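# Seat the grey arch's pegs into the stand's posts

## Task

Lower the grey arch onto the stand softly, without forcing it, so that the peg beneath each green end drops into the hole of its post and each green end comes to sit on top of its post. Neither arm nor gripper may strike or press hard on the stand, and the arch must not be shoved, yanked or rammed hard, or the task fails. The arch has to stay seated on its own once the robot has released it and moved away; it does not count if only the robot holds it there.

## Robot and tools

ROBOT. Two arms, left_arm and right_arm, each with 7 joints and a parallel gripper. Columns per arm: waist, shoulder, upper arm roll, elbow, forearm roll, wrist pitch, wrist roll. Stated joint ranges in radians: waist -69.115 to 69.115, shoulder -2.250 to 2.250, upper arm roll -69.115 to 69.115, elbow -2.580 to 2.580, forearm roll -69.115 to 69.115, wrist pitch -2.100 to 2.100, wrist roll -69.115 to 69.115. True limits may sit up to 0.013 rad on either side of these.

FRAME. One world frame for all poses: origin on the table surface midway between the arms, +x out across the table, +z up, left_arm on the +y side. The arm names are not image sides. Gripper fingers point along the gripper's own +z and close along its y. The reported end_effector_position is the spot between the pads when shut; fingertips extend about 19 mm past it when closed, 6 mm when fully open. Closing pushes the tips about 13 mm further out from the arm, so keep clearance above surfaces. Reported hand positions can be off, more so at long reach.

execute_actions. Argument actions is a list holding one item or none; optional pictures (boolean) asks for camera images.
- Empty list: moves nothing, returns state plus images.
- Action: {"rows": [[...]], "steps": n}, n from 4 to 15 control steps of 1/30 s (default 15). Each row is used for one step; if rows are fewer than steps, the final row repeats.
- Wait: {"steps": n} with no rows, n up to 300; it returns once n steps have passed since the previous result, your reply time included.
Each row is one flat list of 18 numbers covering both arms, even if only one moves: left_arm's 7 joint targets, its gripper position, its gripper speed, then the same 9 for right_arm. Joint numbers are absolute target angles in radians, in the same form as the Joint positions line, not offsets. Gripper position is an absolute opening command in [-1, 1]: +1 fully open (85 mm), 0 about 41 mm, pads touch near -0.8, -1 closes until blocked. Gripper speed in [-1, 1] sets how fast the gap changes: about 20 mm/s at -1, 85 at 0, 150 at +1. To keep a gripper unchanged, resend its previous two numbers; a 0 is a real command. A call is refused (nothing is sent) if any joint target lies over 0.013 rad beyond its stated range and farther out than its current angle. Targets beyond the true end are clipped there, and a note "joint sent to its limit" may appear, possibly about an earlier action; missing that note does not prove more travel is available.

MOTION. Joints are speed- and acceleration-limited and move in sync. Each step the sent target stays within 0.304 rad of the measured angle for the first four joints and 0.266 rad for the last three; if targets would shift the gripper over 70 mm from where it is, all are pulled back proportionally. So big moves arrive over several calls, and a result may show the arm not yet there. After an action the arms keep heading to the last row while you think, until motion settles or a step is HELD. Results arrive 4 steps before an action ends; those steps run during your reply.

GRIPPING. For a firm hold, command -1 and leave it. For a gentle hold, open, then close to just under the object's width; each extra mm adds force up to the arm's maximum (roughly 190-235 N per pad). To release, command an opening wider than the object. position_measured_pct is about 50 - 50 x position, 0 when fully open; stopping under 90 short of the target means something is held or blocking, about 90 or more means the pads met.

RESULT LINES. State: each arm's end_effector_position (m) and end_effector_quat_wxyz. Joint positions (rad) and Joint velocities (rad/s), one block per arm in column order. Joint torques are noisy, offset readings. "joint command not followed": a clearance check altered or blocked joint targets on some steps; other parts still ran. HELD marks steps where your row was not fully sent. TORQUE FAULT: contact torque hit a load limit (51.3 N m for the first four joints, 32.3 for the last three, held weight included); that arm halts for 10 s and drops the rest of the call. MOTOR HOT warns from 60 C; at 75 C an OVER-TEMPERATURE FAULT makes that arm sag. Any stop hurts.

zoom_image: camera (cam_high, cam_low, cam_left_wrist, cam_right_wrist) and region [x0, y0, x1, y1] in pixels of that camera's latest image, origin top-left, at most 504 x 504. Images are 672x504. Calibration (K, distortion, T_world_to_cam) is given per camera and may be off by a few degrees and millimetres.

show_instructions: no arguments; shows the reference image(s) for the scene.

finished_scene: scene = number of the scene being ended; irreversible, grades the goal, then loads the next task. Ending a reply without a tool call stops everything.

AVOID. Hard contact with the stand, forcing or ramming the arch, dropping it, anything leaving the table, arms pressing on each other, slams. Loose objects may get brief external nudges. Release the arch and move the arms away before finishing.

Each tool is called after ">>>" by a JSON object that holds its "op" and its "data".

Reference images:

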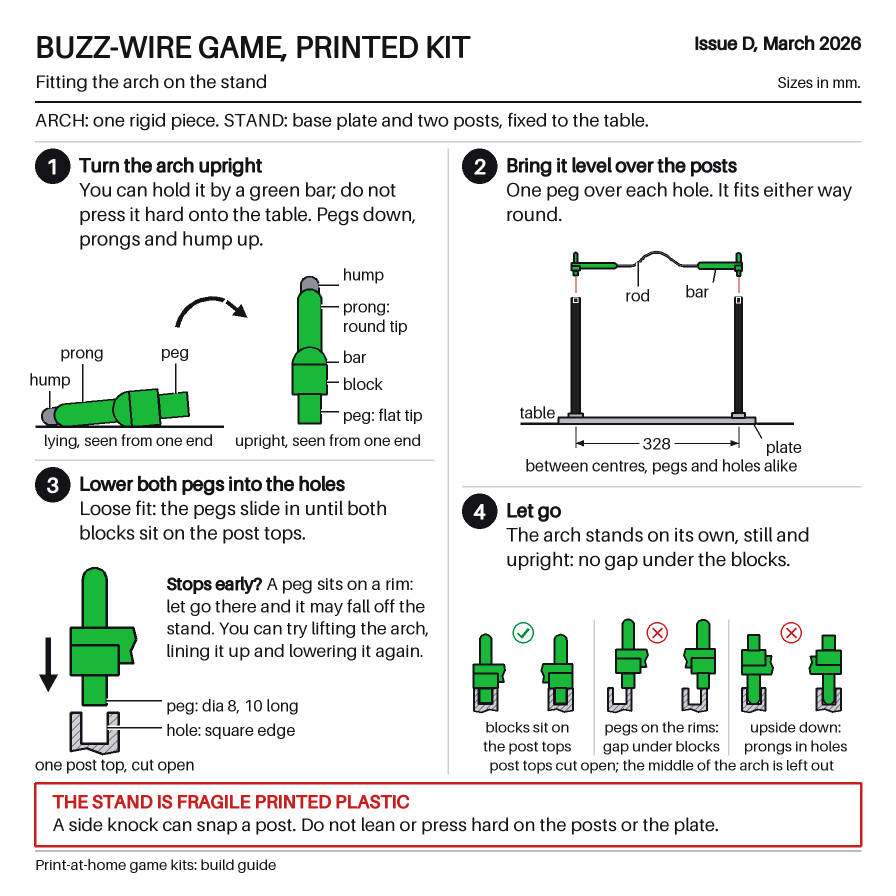

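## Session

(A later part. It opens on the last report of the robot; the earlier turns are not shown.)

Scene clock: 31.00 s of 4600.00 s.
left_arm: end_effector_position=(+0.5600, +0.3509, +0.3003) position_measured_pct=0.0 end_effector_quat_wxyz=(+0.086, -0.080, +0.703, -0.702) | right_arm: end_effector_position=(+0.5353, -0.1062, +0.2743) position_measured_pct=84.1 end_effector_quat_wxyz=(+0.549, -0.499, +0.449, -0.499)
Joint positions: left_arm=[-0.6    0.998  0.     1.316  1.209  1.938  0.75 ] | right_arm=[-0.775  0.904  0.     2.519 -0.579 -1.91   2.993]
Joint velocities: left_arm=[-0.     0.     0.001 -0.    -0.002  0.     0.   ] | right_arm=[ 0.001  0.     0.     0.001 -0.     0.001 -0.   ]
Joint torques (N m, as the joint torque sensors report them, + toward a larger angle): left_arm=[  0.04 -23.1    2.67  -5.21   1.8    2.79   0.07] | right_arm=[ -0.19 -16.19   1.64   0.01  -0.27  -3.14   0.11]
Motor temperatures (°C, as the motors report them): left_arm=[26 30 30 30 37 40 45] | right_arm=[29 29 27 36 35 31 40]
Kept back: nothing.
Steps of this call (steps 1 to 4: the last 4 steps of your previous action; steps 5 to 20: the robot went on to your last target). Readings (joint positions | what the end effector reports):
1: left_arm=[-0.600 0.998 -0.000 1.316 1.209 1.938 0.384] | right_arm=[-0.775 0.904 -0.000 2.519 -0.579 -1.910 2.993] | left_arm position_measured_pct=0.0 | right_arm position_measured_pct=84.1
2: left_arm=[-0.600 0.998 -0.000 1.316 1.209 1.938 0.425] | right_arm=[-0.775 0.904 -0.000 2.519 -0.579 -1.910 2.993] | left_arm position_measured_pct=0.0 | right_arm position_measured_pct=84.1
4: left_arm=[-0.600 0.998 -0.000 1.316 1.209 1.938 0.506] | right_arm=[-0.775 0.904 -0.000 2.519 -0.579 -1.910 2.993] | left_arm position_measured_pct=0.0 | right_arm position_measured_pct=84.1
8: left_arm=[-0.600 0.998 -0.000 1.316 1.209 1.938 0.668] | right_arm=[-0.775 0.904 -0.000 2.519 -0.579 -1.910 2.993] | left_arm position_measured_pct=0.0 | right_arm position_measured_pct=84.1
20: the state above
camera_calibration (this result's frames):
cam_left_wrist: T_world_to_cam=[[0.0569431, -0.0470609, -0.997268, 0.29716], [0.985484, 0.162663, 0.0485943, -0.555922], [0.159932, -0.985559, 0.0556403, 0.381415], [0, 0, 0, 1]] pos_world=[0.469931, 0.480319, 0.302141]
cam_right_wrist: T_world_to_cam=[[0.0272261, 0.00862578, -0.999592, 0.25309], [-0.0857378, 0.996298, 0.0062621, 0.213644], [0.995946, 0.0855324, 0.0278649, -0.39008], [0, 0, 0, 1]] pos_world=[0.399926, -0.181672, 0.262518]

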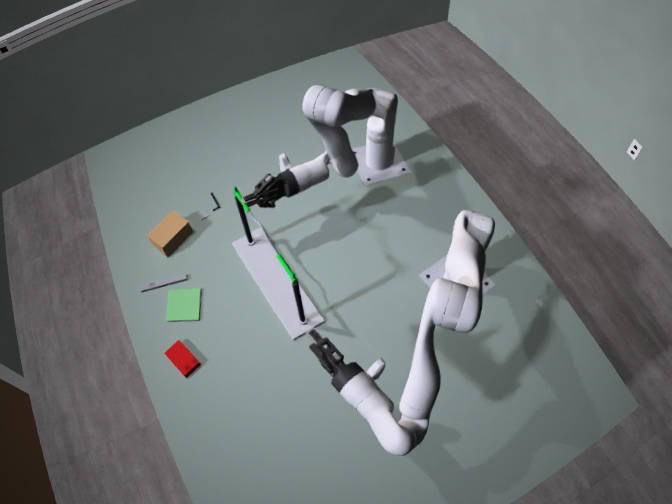

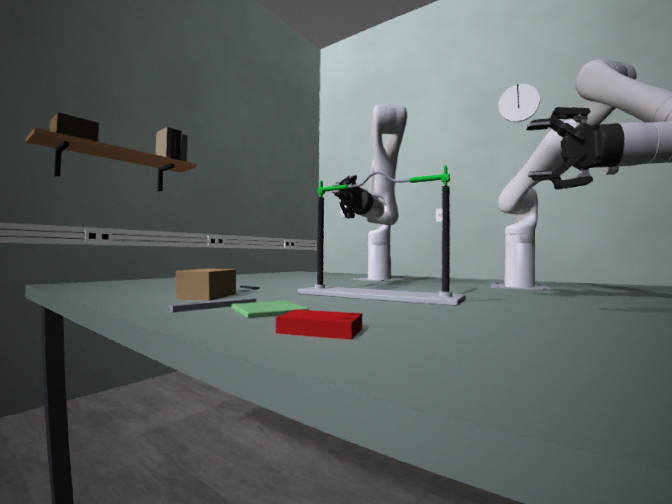

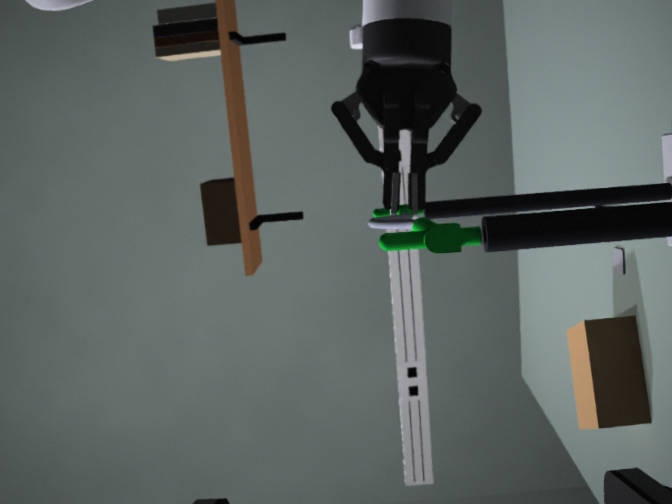

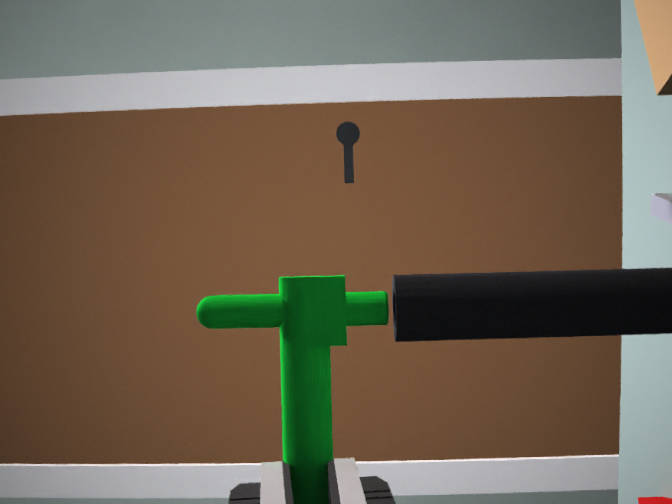

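>>> {"op": "execute_actions", "data": {"actions": [{"rows":[[-0.6,0.998,0,1.316,1.209,1.938,0.75,1,0,-0.772,0.9039,0,2.5188,-0.5739,-1.9102,2.9943,-1,-0.5]],"steps":12}]}}

>>> {"op": "execute_actions", "data": {"actions": [{"rows":[[-0.6,0.998,0,1.316,1.209,1.938,0.75,1,0,-0.772,0.9105,0,2.5179,-0.575,-1.9148,2.991,-1,-0.5],[-0.6,0.998,0,1.316,1.209,1.938,0.75,1,0,-0.772,0.9105,0,2.5179,-0.575,-1.9148,2.991,-1,-0.5],[-0.6,0.998,0,1.316,1.209,1.938,0.75,1,0,-0.772,0.9105,0,2.5179,-0.575,-1.9148,2.991,-1,-0.5],[-0.6,0.998,0,1.316,1.209,1.938,0.75,1,0,-0.772,0.9105,0,2.5179,-0.575,-1.9148,2.991,-1,-0.5],[-0.6,0.998,0,1.316,1.209,1.938,0.75,1,0,-0.772,0.917,0,2.5169,-0.5761,-1.9195,2.9878,-1,-0.5]]}]}}

>>> {"op": "execute_actions", "data": {"actions": [{"steps":8}], "pictures": true}}

Scene clock: 31.67 s of 4600.00 s.
left_arm: end_effector_position=(+0.5600, +0.3509, +0.3003) position_measured_pct=0.0 end_effector_quat_wxyz=(+0.086, -0.080, +0.703, -0.702) | right_arm: end_effector_position=(+0.5356, -0.1060, +0.2743) position_measured_pct=84.1 end_effector_quat_wxyz=(+0.550, -0.499, +0.448, -0.498)
Joint positions: left_arm=[-0.6    0.998  0.     1.316  1.209  1.938  0.75 ] | right_arm=[-0.772  0.904 -0.     2.519 -0.574 -1.91   2.994]
Joint velocities: left_arm=[ 0.    -0.     0.001  0.    -0.    -0.     0.   ] | right_arm=[ 0.002  0.     0.    -0.001 -0.    -0.002  0.001]
Joint torques (N m, as the joint torque sensors report them, + toward a larger angle): left_arm=[ -0.04 -23.19   2.66  -5.26   1.7    2.72  -0.01] | right_arm=[ -0.26 -16.6    1.49   0.13  -0.31  -3.19   0.13]
Motor temperatures (°C, as the motors report them): left_arm=[26 30 30 30 37 40 45] | right_arm=[29 29 27 36 35 31 40]
Steps of this call (steps 1 to 12: the robot went on to your last target; steps 13 to 20: the first 8 steps of this action). Readings (joint positions | what the end effector reports):
13: left_arm=[-0.600 0.998 0.000 1.316 1.209 1.938 0.750] | right_arm=[-0.774 0.904 -0.000 2.519 -0.578 -1.910 2.993] | left_arm position_measured_pct=0.0 | right_arm position_measured_pct=84.1
14: left_arm=[-0.600 0.998 0.000 1.316 1.209 1.938 0.750] | right_arm=[-0.773 0.904 -0.000 2.519 -0.576 -1.910 2.994] | left_arm position_measured_pct=0.0 | right_arm position_measured_pct=84.1
16: left_arm=[-0.600 0.998 0.000 1.316 1.209 1.938 0.750] | right_arm=[-0.772 0.904 0.000 2.519 -0.574 -1.910 2.994] | left_arm position_measured_pct=0.0 | right_arm position_measured_pct=84.1
20: the state above

Scene clock: 32.17 s of 4600.00 s.
left_arm: end_effector_position=(+0.5600, +0.3509, +0.3003) position_measured_pct=0.0 end_effector_quat_wxyz=(+0.086, -0.080, +0.703, -0.702) | right_arm: end_effector_position=(+0.5357, -0.1061, +0.2720) position_measured_pct=84.1 end_effector_quat_wxyz=(+0.550, -0.498, +0.448, -0.499)
Joint positions: left_arm=[-0.6    0.998  0.     1.316  1.209  1.938  0.75 ] | right_arm=[-0.772  0.916  0.     2.516 -0.576 -1.92   2.988]
Joint velocities: left_arm=[-0.     0.    -0.     0.    -0.    -0.    -0.002] | right_arm=[-0.     0.003  0.001 -0.001 -0.    -0.002 -0.   ]
Joint torques (N m, as the joint torque sensors report them, + toward a larger angle): left_arm=[  0.07 -23.09   2.66  -5.37   1.79   2.63  -0.07] | right_arm=[  0.07 -15.35   1.37   0.85  -0.09  -2.48  -0.2 ]
Motor temperatures (°C, as the motors report them): left_arm=[26 30 30 30 37 40 45] | right_arm=[29 29 27 36 35 31 40]
Steps of this call (steps 1 to 4: the last 4 steps of your previous action; steps 5 to 15: the first 11 steps of this action). Readings (joint positions | what the end effector reports):
5: left_arm=[-0.600 0.998 0.000 1.316 1.209 1.938 0.750] | right_arm=[-0.772 0.905 0.000 2.519 -0.574 -1.911 2.994] | left_arm position_measured_pct=0.0 | right_arm position_measured_pct=84.1
6: left_arm=[-0.600 0.998 0.000 1.316 1.209 1.938 0.750] | right_arm=[-0.772 0.909 0.000 2.518 -0.575 -1.913 2.993] | left_arm position_measured_pct=0.0 | right_arm position_measured_pct=84.1
8: left_arm=[-0.600 0.998 0.000 1.316 1.209 1.938 0.750] | right_arm=[-0.772 0.910 -0.000 2.518 -0.575 -1.914 2.991] | left_arm position_measured_pct=0.0 | right_arm position_measured_pct=84.1
12: left_arm=[-0.600 0.998 0.000 1.316 1.209 1.938 0.750] | right_arm=[-0.772 0.915 0.000 2.516 -0.576 -1.920 2.988] | left_arm position_measured_pct=0.0 | right_arm position_measured_pct=84.1
15: the state above

Scene clock: 32.43 s of 4600.00 s.
left_arm: end_effector_position=(+0.5600, +0.3509, +0.3003) position_measured_pct=0.0 end_effector_quat_wxyz=(+0.086, -0.080, +0.703, -0.702) | right_arm: end_effector_position=(+0.5357, -0.1061, +0.2720) position_measured_pct=84.1 end_effector_quat_wxyz=(+0.550, -0.498, +0.448, -0.499)
Joint positions: left_arm=[-0.6    0.998  0.     1.316  1.209  1.938  0.75 ] | right_arm=[-0.772  0.916  0.     2.516 -0.576 -1.921  2.988]
Joint velocities: left_arm=[-0.     0.001  0.001 -0.     0.002 -0.    -0.001] | right_arm=[ 0.001  0.     0.     0.     0.    -0.001 -0.   ]
Joint torques (N m, as the joint torque sensors report them, + toward a larger angle): left_arm=[  0.07 -23.12   2.71  -5.26   1.79   2.69   0.06] | right_arm=[  0.06 -15.24   1.15   0.87  -0.16  -2.62   0.02]
Motor temperatures (°C, as the motors report them): left_arm=[26 30 30 30 37 40 45] | right_arm=[29 29 27 36 35 31 40]
Kept back: nothing.
Steps of this call (steps 1 to 4: the last 4 steps of your previous action; steps 5 to 8: the robot went on to your last target). Readings (joint positions | what the end effector reports):
1: left_arm=[-0.600 0.998 0.000 1.316 1.209 1.938 0.750] | right_arm=[-0.772 0.916 0.000 2.516 -0.576 -1.921 2.988] | left_arm position_measured_pct=0.0 | right_arm position_measured_pct=84.1
2: left_arm=[-0.600 0.998 0.000 1.316 1.209 1.938 0.750] | right_arm=[-0.772 0.916 0.000 2.516 -0.576 -1.921 2.988] | left_arm position_measured_pct=0.0 | right_arm position_measured_pct=84.1
4: left_arm=[-0.600 0.998 0.000 1.316 1.209 1.938 0.750] | right_arm=[-0.772 0.916 0.000 2.516 -0.576 -1.921 2.988] | left_arm position_measured_pct=0.0 | right_arm position_measured_pct=84.1
8: the state above
camera_calibration (this result's frames):
cam_left_wrist: T_world_to_cam=[[0.0569427, -0.0470615, -0.997268, 0.29716], [0.985484, 0.162663, 0.0485937, -0.555922], [0.159932, -0.985559, 0.0556409, 0.381414], [0, 0, 0, 1]] pos_world=[0.469931, 0.480319, 0.30214]
cam_right_wrist: T_world_to_cam=[[0.0297982, 0.00919013, -0.999514, 0.249399], [-0.0876486, 0.99613, 0.00654598, 0.214519], [0.995706, 0.0874109, 0.0304884, -0.390859], [0, 0, 0, 1]] pos_world=[0.400551, -0.181815, 0.259791]

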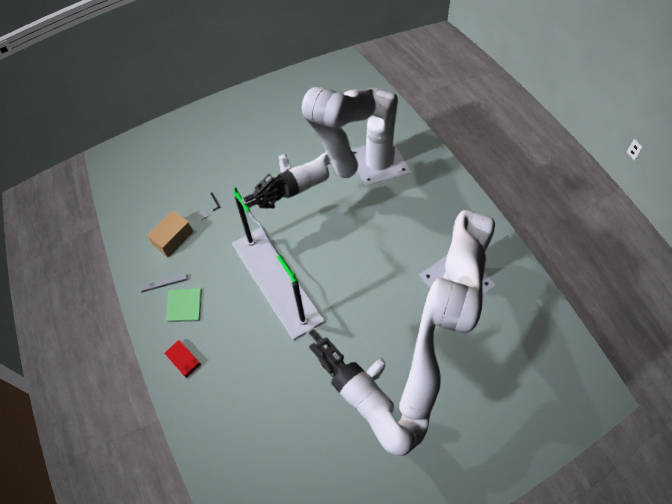

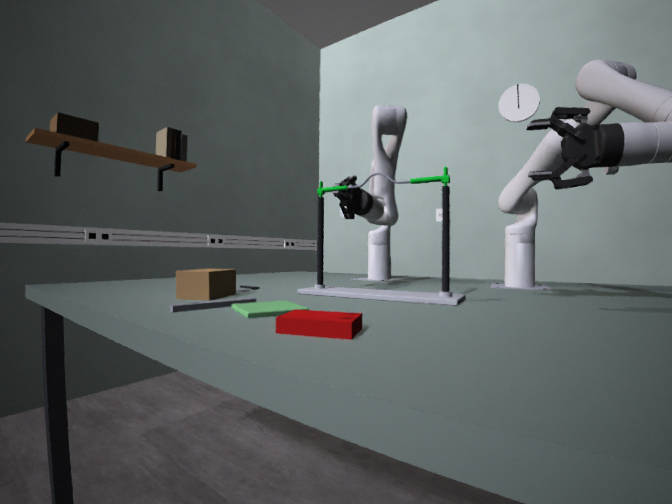

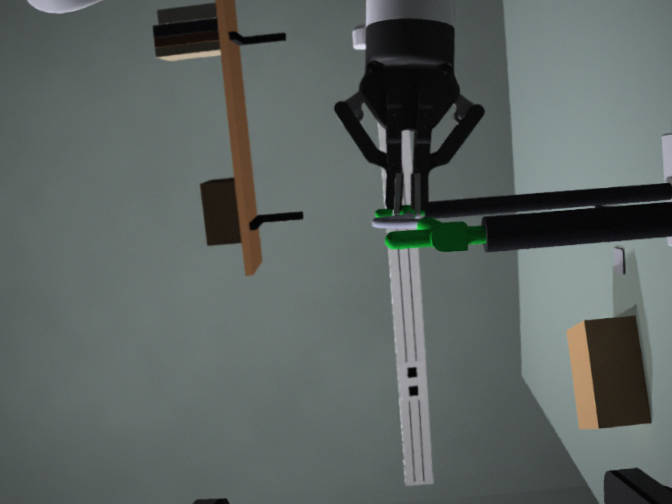

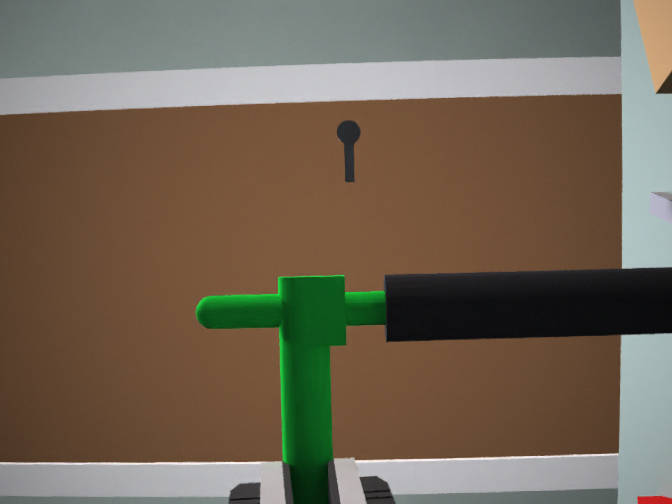

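Slightly deeper; still touching.

>>> {"op": "zoom_image", "data": {"camera": "cam_left_wrist", "region": [400,190,520,270]}}

>>> {"op": "zoom_image", "data": {"camera": "cam_right_wrist", "region": [330,260,430,360]}}

>>> {"op": "zoom_image", "data": {"camera": "cam_low", "region": [433,170,459,196]}}

>>> {"op": "zoom_image", "data": {"camera": "cam_low", "region": [308,178,334,204]}}

Region (400, 190, 520, 270) of cam_left_wrist's 672x504 image, scaled by 4.200.

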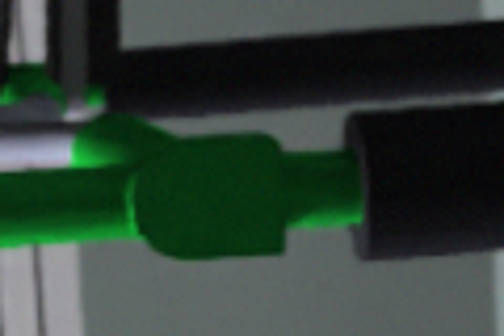

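Region (330, 260, 430, 360) of cam_right_wrist's 672x504 image, scaled by 5.040.

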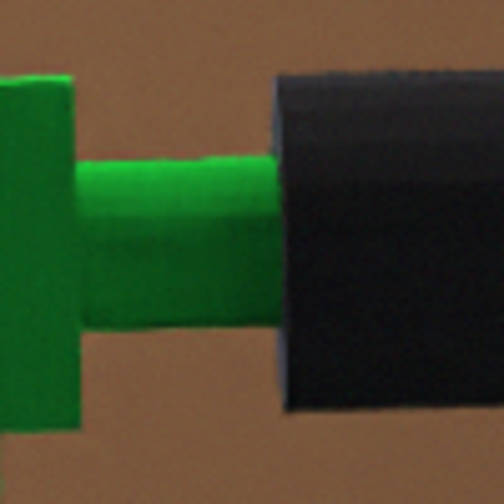

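Region (433, 170, 459, 196) of cam_low's 672x504 image, scaled by 19.385, with more detail than that image has.

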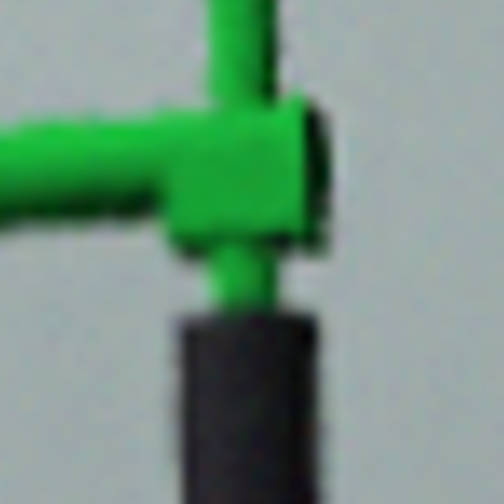

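Region (308, 178, 334, 204) of cam_low's 672x504 image, scaled by 19.385, with more detail than that image has.

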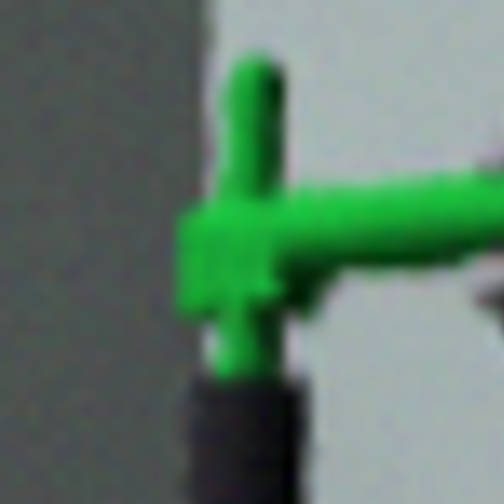

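>>> {"op": "execute_actions", "data": {"actions": [{"rows":[[-0.6,0.998,0,1.316,1.209,1.938,0.75,1,0,-0.7691,0.9169,0,2.5164,-0.5718,-1.9194,2.9889,-1,-0.5]]}]}}

>>> {"op": "execute_actions", "data": {"actions": [{"steps":8}], "pictures": true}}

Scene clock: 34.00 s of 4600.00 s.
left_arm: end_effector_position=(+0.5600, +0.3509, +0.3003) position_measured_pct=0.0 end_effector_quat_wxyz=(+0.086, -0.080, +0.703, -0.702) | right_arm: end_effector_position=(+0.5361, -0.1061, +0.2709) position_measured_pct=84.1 end_effector_quat_wxyz=(+0.550, -0.499, +0.448, -0.497)
Joint positions: left_arm=[-0.6    0.998  0.     1.316  1.209  1.938  0.75 ] | right_arm=[-0.769  0.917 -0.     2.516 -0.572 -1.919  2.989]
Joint velocities: left_arm=[-0.    -0.001 -0.     0.    -0.    -0.     0.   ] | right_arm=[ 0.     0.    -0.    -0.    -0.    -0.001  0.001]
Joint torques (N m, as the joint torque sensors report them, + toward a larger angle): left_arm=[  0.04 -23.17   2.64  -5.33   1.68   2.63   0.  ] | right_arm=[  0.19 -16.25   1.47   0.39  -0.48  -3.1    0.2 ]
Motor temperatures (°C, as the motors report them): left_arm=[26 30 30 30 37 40 45] | right_arm=[29 29 27 36 35 31 40]
Steps of this call (steps 1 to 15: the robot went on to your last target; steps 16 to 36: nothing new was sent; steps 37 to 47: the first 11 steps of this action). Readings (joint positions | what the end effector reports):
37: left_arm=[-0.600 0.998 0.000 1.316 1.209 1.938 0.750] | right_arm=[-0.771 0.916 0.000 2.516 -0.575 -1.921 2.988] | left_arm position_measured_pct=0.0 | right_arm position_measured_pct=84.1
38: left_arm=[-0.600 0.998 0.000 1.316 1.209 1.938 0.750] | right_arm=[-0.770 0.916 0.000 2.516 -0.573 -1.920 2.989] | left_arm position_measured_pct=0.0 | right_arm position_measured_pct=84.1
40: left_arm=[-0.600 0.998 0.000 1.316 1.209 1.938 0.750] | right_arm=[-0.770 0.916 -0.000 2.516 -0.572 -1.919 2.989] | left_arm position_measured_pct=0.0 | right_arm position_measured_pct=84.1
44: left_arm=[-0.600 0.998 0.000 1.316 1.209 1.938 0.750] | right_arm=[-0.769 0.917 -0.000 2.516 -0.572 -1.919 2.989] | left_arm position_measured_pct=0.0 | right_arm position_measured_pct=84.1
47: the state above

Scene clock: 34.27 s of 4600.00 s.
left_arm: end_effector_position=(+0.5600, +0.3509, +0.3003) position_measured_pct=0.0 end_effector_quat_wxyz=(+0.086, -0.080, +0.703, -0.702) | right_arm: end_effector_position=(+0.5361, -0.1061, +0.2708) position_measured_pct=84.1 end_effector_quat_wxyz=(+0.550, -0.499, +0.448, -0.497)
Joint positions: left_arm=[-0.6    0.998  0.     1.316  1.209  1.938  0.75 ] | right_arm=[-0.769  0.917 -0.     2.516 -0.572 -1.919  2.989]
Joint velocities: left_arm=[-0.     0.001  0.002  0.     0.    -0.    -0.   ] | right_arm=[ 0.001  0.    -0.    -0.     0.    -0.    -0.   ]
Joint torques (N m, as the joint torque sensors report them, + toward a larger angle): left_arm=[  0.08 -23.14   2.6   -5.25   1.73   2.74   0.03] | right_arm=[  0.18 -16.2    1.66   0.39  -0.43  -3.14   0.17]
Motor temperatures (°C, as the motors report them): left_arm=[26 30 30 30 37 40 45] | right_arm=[29 29 27 36 35 31 40]
Kept back: nothing.
Steps of this call (steps 1 to 4: the last 4 steps of your previous action; steps 5 to 8: the robot went on to your last target). Readings (joint positions | what the end effector reports):
1: left_arm=[-0.600 0.998 0.000 1.316 1.209 1.938 0.750] | right_arm=[-0.769 0.917 -0.000 2.516 -0.572 -1.919 2.989] | left_arm position_measured_pct=0.0 | right_arm position_measured_pct=84.1
2: left_arm=[-0.600 0.998 0.000 1.316 1.209 1.938 0.750] | right_arm=[-0.769 0.917 -0.000 2.516 -0.572 -1.919 2.989] | left_arm position_measured_pct=0.0 | right_arm position_measured_pct=84.1
4: left_arm=[-0.600 0.998 0.000 1.316 1.209 1.938 0.750] | right_arm=[-0.769 0.917 -0.000 2.516 -0.572 -1.919 2.989] | left_arm position_measured_pct=0.0 | right_arm position_measured_pct=84.1
8: the state above
camera_calibration (this result's frames):
cam_left_wrist: T_world_to_cam=[[0.0569427, -0.0470615, -0.997268, 0.29716], [0.985484, 0.162663, 0.0485937, -0.555922], [0.159932, -0.985559, 0.0556409, 0.381414], [0, 0, 0, 1]] pos_world=[0.469931, 0.480319, 0.30214]
cam_right_wrist: T_world_to_cam=[[0.0269186, 0.00908588, -0.999596, 0.249815], [-0.0892356, 0.995988, 0.00665001, 0.215385], [0.995647, 0.0890206, 0.0276214, -0.390157], [0, 0, 0, 1]] pos_world=[0.400954, -0.182058, 0.259059]

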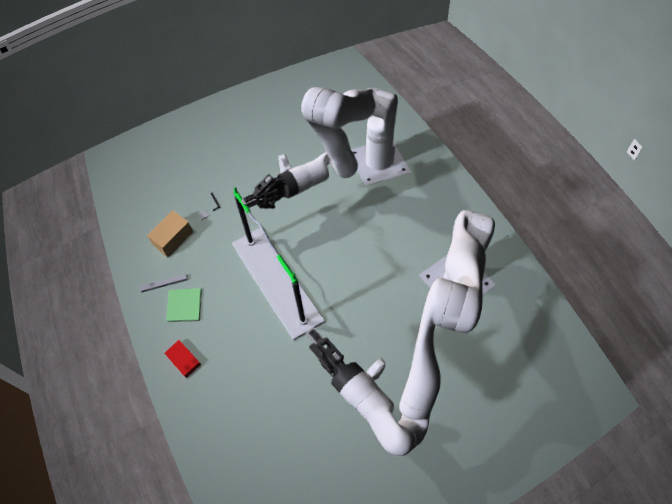

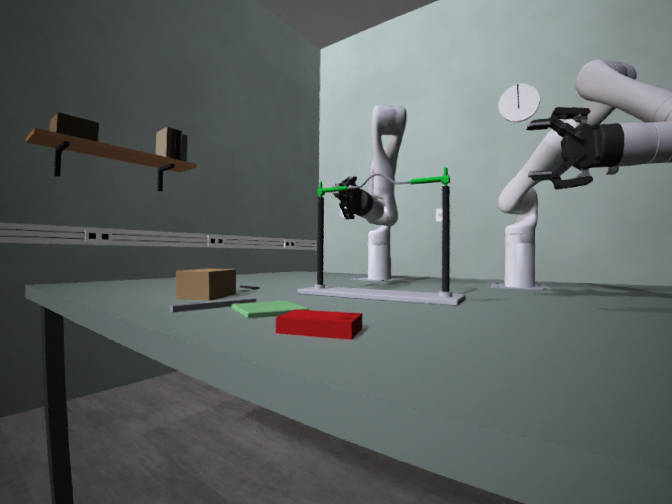

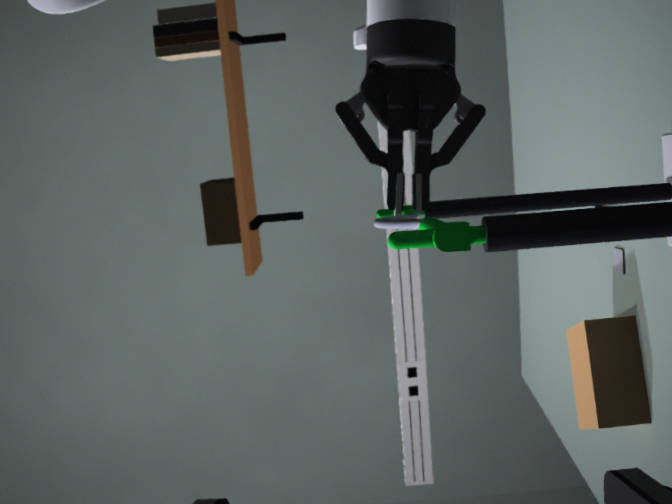

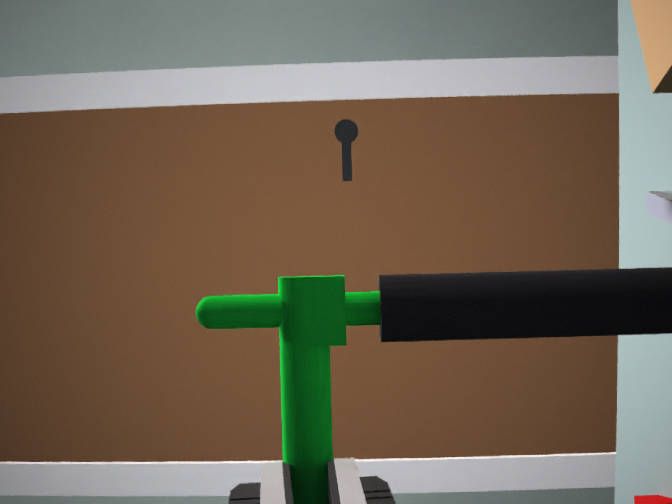

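>>> {"op": "execute_actions", "data": {"actions": [{"rows":[[-0.6,0.998,0,1.316,1.209,1.938,0.75,1,0,-0.7691,0.9247,0,2.5152,-0.5731,-1.925,2.985,-1,-0.5],[-0.6,0.998,0,1.316,1.209,1.938,0.75,1,0,-0.7691,0.9247,0,2.5152,-0.5731,-1.925,2.985,-1,-0.5],[-0.6,0.998,0,1.316,1.209,1.938,0.75,1,0,-0.7691,0.9247,0,2.5152,-0.5731,-1.925,2.985,-1,-0.5],[-0.6,0.998,0,1.316,1.209,1.938,0.75,1,0,-0.7691,0.9325,0,2.514,-0.5745,-1.9306,2.9811,-1,-0.5],[-0.6,0.998,0,1.316,1.209,1.938,0.75,1,0,-0.7691,0.9325,0,2.514,-0.5745,-1.9306,2.9811,-1,-0.5],[-0.6,0.998,0,1.316,1.209,1.938,0.75,1,0,-0.7691,0.9325,0,2.514,-0.5745,-1.9306,2.9811,-1,-0.5],[-0.6,0.998,0,1.316,1.209,1.938,0.75,1,0,-0.7691,0.9403,0,2.5127,-0.5759,-1.9362,2.9772,-1,-0.5]]}]}}

>>> {"op": "execute_actions", "data": {"actions": [{"rows":[[-0.6,0.998,0,1.316,1.209,1.938,0.75,1,0,-0.7691,0.9481,0,2.5113,-0.5773,-1.9418,2.9733,-1,-0.5]]}], "pictures": true}}

Scene clock: 34.93 s of 4600.00 s.
left_arm: end_effector_position=(+0.5600, +0.3509, +0.3003) position_measured_pct=0.0 end_effector_quat_wxyz=(+0.086, -0.080, +0.703, -0.702) | right_arm: end_effector_position=(+0.5361, -0.1061, +0.2653) position_measured_pct=84.1 end_effector_quat_wxyz=(+0.550, -0.499, +0.448, -0.497)
Joint positions: left_arm=[-0.6    0.998  0.     1.316  1.209  1.938  0.75 ] | right_arm=[-0.769  0.939 -0.     2.512 -0.576 -1.936  2.977]
Joint velocities: left_arm=[-0.     0.001 -0.     0.    -0.001 -0.    -0.002] | right_arm=[ 0.001  0.007  0.001 -0.002 -0.001 -0.009 -0.003]
Joint torques (N m, as the joint torque sensors report them, + toward a larger angle): left_arm=[  0.12 -23.09   2.57  -5.3    1.84   2.68  -0.04] | right_arm=[ -0.21 -16.57   1.48   0.93  -0.13  -3.17   0.21]
Motor temperatures (°C, as the motors report them): left_arm=[26 30 30 30 37 40 45] | right_arm=[29 29 27 36 35 31 40]
Steps of this call (steps 1 to 9: the robot went on to your last target; steps 10 to 20: the first 11 steps of this action). Readings (joint positions | what the end effector reports):
10: left_arm=[-0.600 0.998 0.000 1.316 1.209 1.938 0.750] | right_arm=[-0.769 0.918 -0.000 2.516 -0.572 -1.920 2.989] | left_arm position_measured_pct=0.0 | right_arm position_measured_pct=84.1
11: left_arm=[-0.600 0.998 0.000 1.316 1.209 1.938 0.750] | right_arm=[-0.769 0.922 0.000 2.515 -0.572 -1.923 2.987] | left_arm position_measured_pct=0.0 | right_arm position_measured_pct=84.1
13: left_arm=[-0.600 0.998 0.000 1.316 1.209 1.938 0.750] | right_arm=[-0.769 0.925 -0.000 2.515 -0.573 -1.925 2.985] | left_arm position_measured_pct=0.0 | right_arm position_measured_pct=84.1
17: left_arm=[-0.600 0.998 0.000 1.316 1.209 1.938 0.750] | right_arm=[-0.769 0.937 0.000 2.513 -0.575 -1.934 2.979] | left_arm position_measured_pct=0.0 | right_arm position_measured_pct=84.1
20: the state above

Scene clock: 35.43 s of 4600.00 s.
left_arm: end_effector_position=(+0.5600, +0.3509, +0.3003) position_measured_pct=0.0 end_effector_quat_wxyz=(+0.086, -0.080, +0.703, -0.702) | right_arm: end_effector_position=(+0.5361, -0.1061, +0.2631) position_measured_pct=84.1 end_effector_quat_wxyz=(+0.550, -0.499, +0.448, -0.498)
Joint positions: left_arm=[-0.6    0.998  0.     1.316  1.209  1.938  0.75 ] | right_arm=[-0.769  0.948 -0.     2.511 -0.577 -1.942  2.973]
Joint velocities: left_arm=[ 0.     0.     0.002 -0.    -0.    -0.     0.001] | right_arm=[-0.001  0.001  0.    -0.    -0.    -0.001  0.001]
Joint torques (N m, as the joint torque sensors report them, + toward a larger angle): left_arm=[ -0.17 -23.13   2.71  -5.34   1.79   2.85  -0.12] | right_arm=[  0.09 -16.31   1.13   0.78  -0.29  -3.2    0.28]
Motor temperatures (°C, as the motors report them): left_arm=[26 31 30 30 37 40 45] | right_arm=[29 29 27 36 35 31 40]
Steps of this call (steps 1 to 4: the last 4 steps of your previous action; steps 5 to 15: the first 11 steps of this action). Readings (joint positions | what the end effector reports):
5: left_arm=[-0.600 0.998 0.000 1.316 1.209 1.938 0.750] | right_arm=[-0.769 0.941 0.000 2.512 -0.576 -1.937 2.977] | left_arm position_measured_pct=0.0 | right_arm position_measured_pct=84.1
6: left_arm=[-0.600 0.998 0.000 1.316 1.209 1.938 0.750] | right_arm=[-0.769 0.945 0.000 2.511 -0.576 -1.939 2.975] | left_arm position_measured_pct=0.0 | right_arm position_measured_pct=84.1
8: left_arm=[-0.600 0.998 0.000 1.316 1.209 1.938 0.750] | right_arm=[-0.769 0.947 -0.000 2.511 -0.577 -1.941 2.974] | left_arm position_measured_pct=0.0 | right_arm position_measured_pct=84.1
12: left_arm=[-0.600 0.998 0.000 1.316 1.209 1.938 0.750] | right_arm=[-0.769 0.948 -0.000 2.511 -0.577 -1.942 2.973] | left_arm position_measured_pct=0.0 | right_arm position_measured_pct=84.1
15: the state above
camera_calibration (this result's frames):
cam_left_wrist: T_world_to_cam=[[0.0569427, -0.0470614, -0.997268, 0.29716], [0.985484, 0.162663, 0.0485938, -0.555922], [0.159932, -0.985559, 0.0556408, 0.381415], [0, 0, 0, 1]] pos_world=[0.469931, 0.480319, 0.30214]
cam_right_wrist: T_world_to_cam=[[0.0278037, 0.00984983, -0.999565, 0.241652], [-0.0891994, 0.995987, 0.00733342, 0.215241], [0.995626, 0.0889567, 0.0285707, -0.390248], [0, 0, 0, 1]] pos_world=[0.401021, -0.182042, 0.251118]

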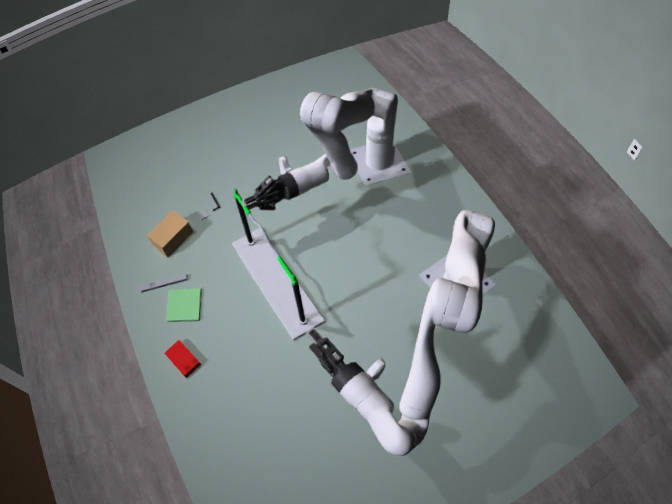

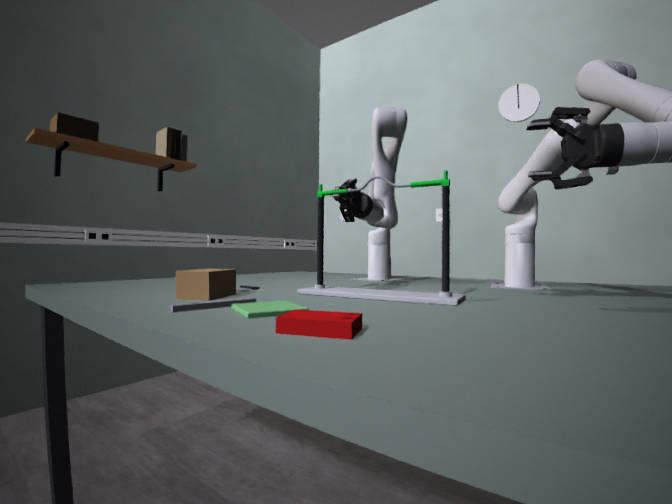

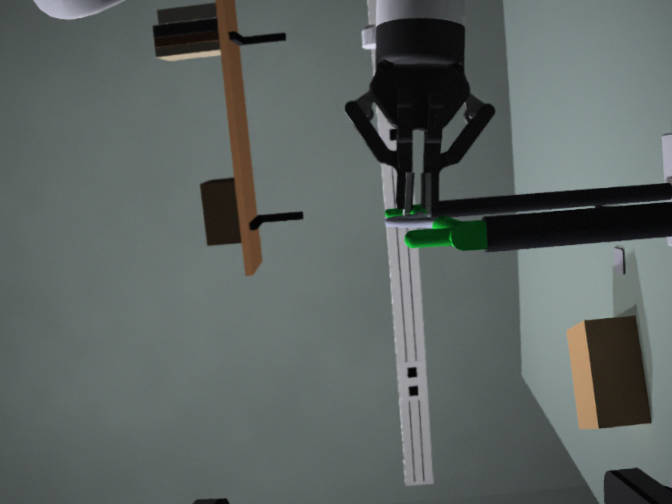

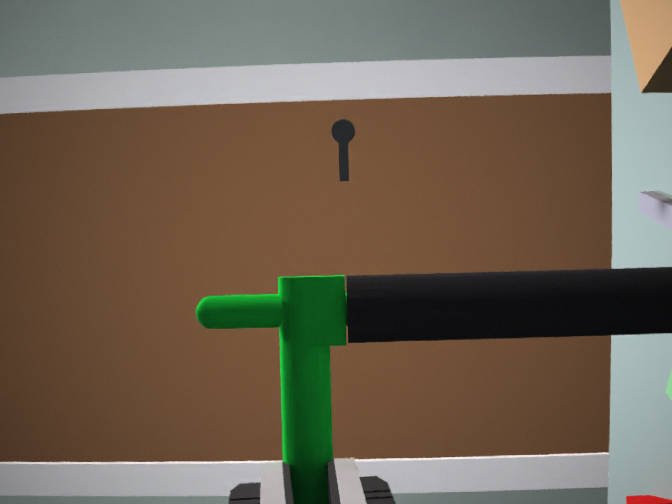

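>>> {"op": "execute_actions", "data": {"actions": [{"rows":[[-0.6,0.998,0,1.316,1.209,1.938,0.75,1,0,-0.7691,0.9481,0,2.5113,-0.5773,-1.9418,2.9733,1,0.3]]}]}}

>>> {"op": "execute_actions", "data": {"actions": [{"steps":12}]}}

>>> {"op": "execute_actions", "data": {"actions": [{"rows":[[-0.75,0.998,0,1.316,1.209,1.938,0.75,1,0,-1.15,0.97,0,2.55,-0.97,-1.85,2.85,1,0.3]]}]}}

>>> {"op": "execute_actions", "data": {"actions": [{"steps":15}], "pictures": true}}

>>> {"op": "zoom_image", "data": {"camera": "cam_low", "region": [300,150,470,220]}}

Scene clock: 36.07 s of 4600.00 s.
left_arm: end_effector_position=(+0.5600, +0.3509, +0.3003) position_measured_pct=0.0 end_effector_quat_wxyz=(+0.086, -0.080, +0.703, -0.702) | right_arm: end_effector_position=(+0.5361, -0.1063, +0.2629) position_measured_pct=53.6 end_effector_quat_wxyz=(+0.550, -0.499, +0.448, -0.498)
Joint positions: left_arm=[-0.6    0.998  0.     1.316  1.209  1.938  0.75 ] | right_arm=[-0.769  0.948  0.     2.511 -0.577 -1.942  2.973]
Joint velocities: left_arm=[ 0.    -0.002  0.     0.     0.001 -0.    -0.001] | right_arm=[-0.001  0.     0.    -0.    -0.     0.002 -0.   ]
Joint torques (N m, as the joint torque sensors report them, + toward a larger angle): left_arm=[  0.25 -23.21   2.48  -5.43   1.79   2.62  -0.02] | right_arm=[ -0.21 -16.29   1.37   0.45  -0.1   -2.98   0.24]
Motor temperatures (°C, as the motors report them): left_arm=[26 31 30 30 37 40 45] | right_arm=[29 29 27 36 35 31 40]
Steps of this call (steps 1 to 4: the last 4 steps of your previous action; steps 5 to 8: the robot went on to your last target; steps 9 to 19: the first 11 steps of this action). Readings (joint positions | what the end effector reports):
9: left_arm=[-0.600 0.998 0.000 1.316 1.209 1.938 0.750] | right_arm=[-0.769 0.948 0.000 2.511 -0.577 -1.942 2.973] | left_arm position_measured_pct=0.0 | right_arm position_measured_pct=84.1
10: left_arm=[-0.600 0.998 0.000 1.316 1.209 1.938 0.750] | right_arm=[-0.769 0.948 0.000 2.511 -0.577 -1.942 2.973] | left_arm position_measured_pct=0.0 | right_arm position_measured_pct=83.7
12: left_arm=[-0.600 0.998 0.000 1.316 1.209 1.938 0.750] | right_arm=[-0.769 0.948 0.000 2.510 -0.577 -1.942 2.973] | left_arm position_measured_pct=0.0 | right_arm position_measured_pct=78.2
16: left_arm=[-0.600 0.998 0.000 1.316 1.209 1.938 0.750] | right_arm=[-0.769 0.948 0.000 2.511 -0.577 -1.942 2.973] | left_arm position_measured_pct=0.0 | right_arm position_measured_pct=64.3
19: the state above

Scene clock: 36.47 s of 4600.00 s.
left_arm: end_effector_position=(+0.5600, +0.3509, +0.3003) position_measured_pct=0.0 end_effector_quat_wxyz=(+0.086, -0.080, +0.703, -0.702) | right_arm: end_effector_position=(+0.5360, -0.1063, +0.2629) position_measured_pct=9.1 end_effector_quat_wxyz=(+0.550, -0.499, +0.448, -0.498)
Joint positions: left_arm=[-0.6    0.998  0.     1.316  1.209  1.938  0.75 ] | right_arm=[-0.769  0.948  0.     2.511 -0.577 -1.942  2.973]
Joint velocities: left_arm=[ 0.     0.    -0.     0.     0.    -0.     0.001] | right_arm=[-0.  0. -0.  0. -0. -0. -0.]
Joint torques (N m, as the joint torque sensors report them, + toward a larger angle): left_arm=[  0.11 -23.17   2.62  -5.33   1.77   2.65   0.03] | right_arm=[ -0.13 -16.14   1.67   0.7   -0.24  -2.92   0.15]
Motor temperatures (°C, as the motors report them): left_arm=[26 31 30 30 37 40 45] | right_arm=[29 29 27 36 35 31 40]
Kept back: nothing.
Steps of this call (steps 1 to 4: the last 4 steps of your previous action; steps 5 to 12: the robot went on to your last target). Readings (joint positions | what the end effector reports):
1: left_arm=[-0.600 0.998 0.000 1.316 1.209 1.938 0.750] | right_arm=[-0.769 0.948 0.000 2.511 -0.577 -1.942 2.973] | left_arm position_measured_pct=0.0 | right_arm position_measured_pct=49.6
2: left_arm=[-0.600 0.998 0.000 1.316 1.209 1.938 0.750] | right_arm=[-0.769 0.948 0.000 2.511 -0.577 -1.942 2.973] | left_arm position_measured_pct=0.0 | right_arm position_measured_pct=46.0
4: left_arm=[-0.600 0.998 0.000 1.316 1.209 1.938 0.750] | right_arm=[-0.769 0.948 0.000 2.511 -0.577 -1.942 2.973] | left_arm position_measured_pct=0.0 | right_arm position_measured_pct=38.9
8: left_arm=[-0.600 0.998 0.000 1.316 1.209 1.938 0.750] | right_arm=[-0.769 0.948 0.000 2.511 -0.577 -1.942 2.973] | left_arm position_measured_pct=0.0 | right_arm position_measured_pct=24.2
12: the state above

Scene clock: 36.83 s of 4600.00 s.
left_arm: end_effector_position=(+0.5434, +0.4258, +0.2996) position_measured_pct=0.0 end_effector_quat_wxyz=(+0.137, -0.131, +0.696, -0.693) | right_arm: end_effector_position=(+0.4895, -0.0546, +0.2463) position_measured_pct=0.0 end_effector_quat_wxyz=(+0.543, -0.519, +0.454, -0.480)
Joint positions: left_arm=[-0.745  0.998 -0.003  1.316  1.209  1.938  0.75 ] | right_arm=[-1.039  0.965 -0.001  2.539 -0.83  -1.874  2.882]
Joint velocities: left_arm=[-0.026 -0.     0.019  0.003  0.001 -0.002  0.001] | right_arm=[-0.964  0.05   0.009  0.092 -1.216  0.213 -0.286]
Joint torques (N m, as the joint torque sensors report them, + toward a larger angle): left_arm=[  3.75 -23.21   4.    -5.35   1.87   2.68   0.02] | right_arm=[  0.18 -15.83   2.11   1.44  -0.5   -3.     0.28]
Motor temperatures (°C, as the motors report them): left_arm=[26 31 30 30 37 40 45] | right_arm=[29 29 27 36 35 31 40]
Steps of this call (steps 1 to 11: the first 11 steps of this action). Readings (joint positions | what the end effector reports):
1: left_arm=[-0.601 0.998 0.000 1.316 1.209 1.938 0.750] | right_arm=[-0.771 0.948 0.000 2.511 -0.578 -1.942 2.973] | left_arm position_measured_pct=0.0 | right_arm position_measured_pct=6.0
2: left_arm=[-0.608 0.998 0.002 1.316 1.209 1.938 0.750] | right_arm=[-0.778 0.949 0.001 2.512 -0.583 -1.940 2.971] | left_arm position_measured_pct=0.0 | right_arm position_measured_pct=3.2
4: left_arm=[-0.637 0.998 0.003 1.316 1.209 1.938 0.750] | right_arm=[-0.808 0.951 0.001 2.516 -0.606 -1.932 2.960] | left_arm position_measured_pct=0.0 | right_arm position_measured_pct=0.8
8: left_arm=[-0.725 0.998 -0.002 1.316 1.209 1.938 0.750] | right_arm=[-0.934 0.959 0.001 2.530 -0.712 -1.898 2.915] | left_arm position_measured_pct=0.0 | right_arm position_measured_pct=0.0
11: the state above

Scene clock: 37.33 s of 4600.00 s.
left_arm: end_effector_position=(+0.5428, +0.4277, +0.3003) position_measured_pct=0.0 end_effector_quat_wxyz=(+0.139, -0.132, +0.695, -0.693) | right_arm: end_effector_position=(+0.4689, -0.0483, +0.2479) position_measured_pct=0.0 end_effector_quat_wxyz=(+0.535, -0.515, +0.456, -0.491)
Joint positions: left_arm=[-0.75   0.998 -0.     1.316  1.209  1.938  0.75 ] | right_arm=[-1.149  0.97  -0.     2.55  -0.97  -1.85   2.85 ]
Joint velocities: left_arm=[-0.    -0.     0.    -0.001  0.001  0.     0.   ] | right_arm=[-0.008  0.     0.    -0.    -0.001  0.003 -0.   ]
Joint torques (N m, as the joint torque sensors report them, + toward a larger angle): left_arm=[  0.04 -23.19   2.57  -5.27   1.75   2.65   0.07] | right_arm=[ -0.19 -15.26   2.3    1.4   -0.68  -2.87   0.12]
Motor temperatures (°C, as the motors report them): left_arm=[26 31 30 30 37 40 45] | right_arm=[29 29 27 36 35 31 40]
Kept back: nothing.
Steps of this call (steps 1 to 4: the last 4 steps of your previous action; steps 5 to 15: the robot went on to your last target). Readings (joint positions | what the end effector reports):
1: left_arm=[-0.745 0.998 -0.002 1.316 1.209 1.938 0.750] | right_arm=[-1.069 0.966 -0.001 2.542 -0.869 -1.867 2.873] | left_arm position_measured_pct=0.0 | right_arm position_measured_pct=0.0
2: left_arm=[-0.746 0.998 -0.001 1.316 1.209 1.938 0.750] | right_arm=[-1.093 0.967 -0.001 2.545 -0.903 -1.861 2.865] | left_arm position_measured_pct=0.0 | right_arm position_measured_pct=0.0
4: left_arm=[-0.748 0.998 -0.000 1.316 1.209 1.938 0.750] | right_arm=[-1.127 0.969 -0.001 2.548 -0.950 -1.854 2.854] | left_arm position_measured_pct=0.0 | right_arm position_measured_pct=0.0
8: left_arm=[-0.749 0.998 -0.000 1.316 1.209 1.938 0.750] | right_arm=[-1.143 0.970 -0.000 2.550 -0.970 -1.850 2.850] | left_arm position_measured_pct=0.0 | right_arm position_measured_pct=0.0
15: the state above
camera_calibration (this result's frames):
cam_left_wrist: T_world_to_cam=[[0.0633302, -0.0380243, -0.997268, 0.294417], [0.950129, 0.308047, 0.0485914, -0.594467], [0.305358, -0.950611, 0.0556367, 0.365925], [0, 0, 0, 1]] pos_world=[0.434437, 0.542171, 0.302139]
cam_right_wrist: T_world_to_cam=[[-0.0161249, -0.00973393, -0.999823, 0.247488], [-0.0867566, 0.996195, -0.00829942, 0.154584], [0.996099, 0.0866074, -0.016908, -0.317068], [0, 0, 0, 1]] pos_world=[0.333233, -0.124126, 0.243366]

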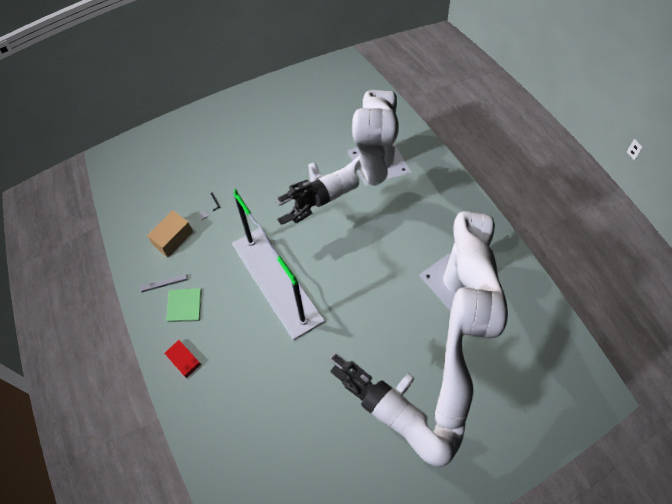

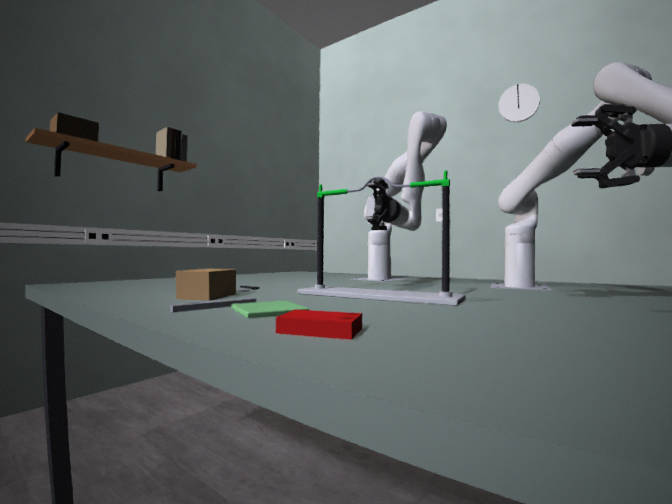

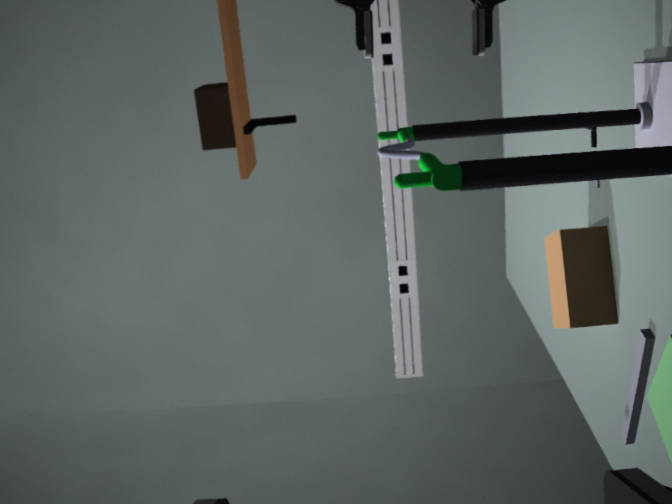

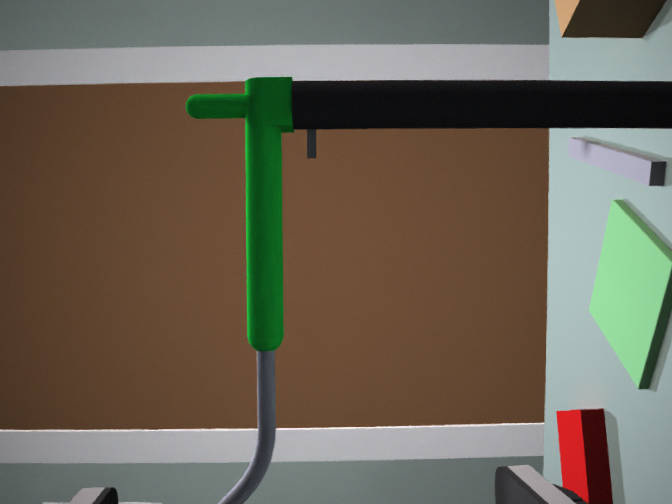

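Region (300, 150, 470, 220) of cam_low's 672x504 image, scaled by 2.965, with more detail than that image has; it fills the top 208 rows of this view, and the rest is white.

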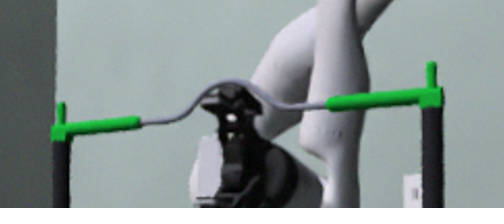

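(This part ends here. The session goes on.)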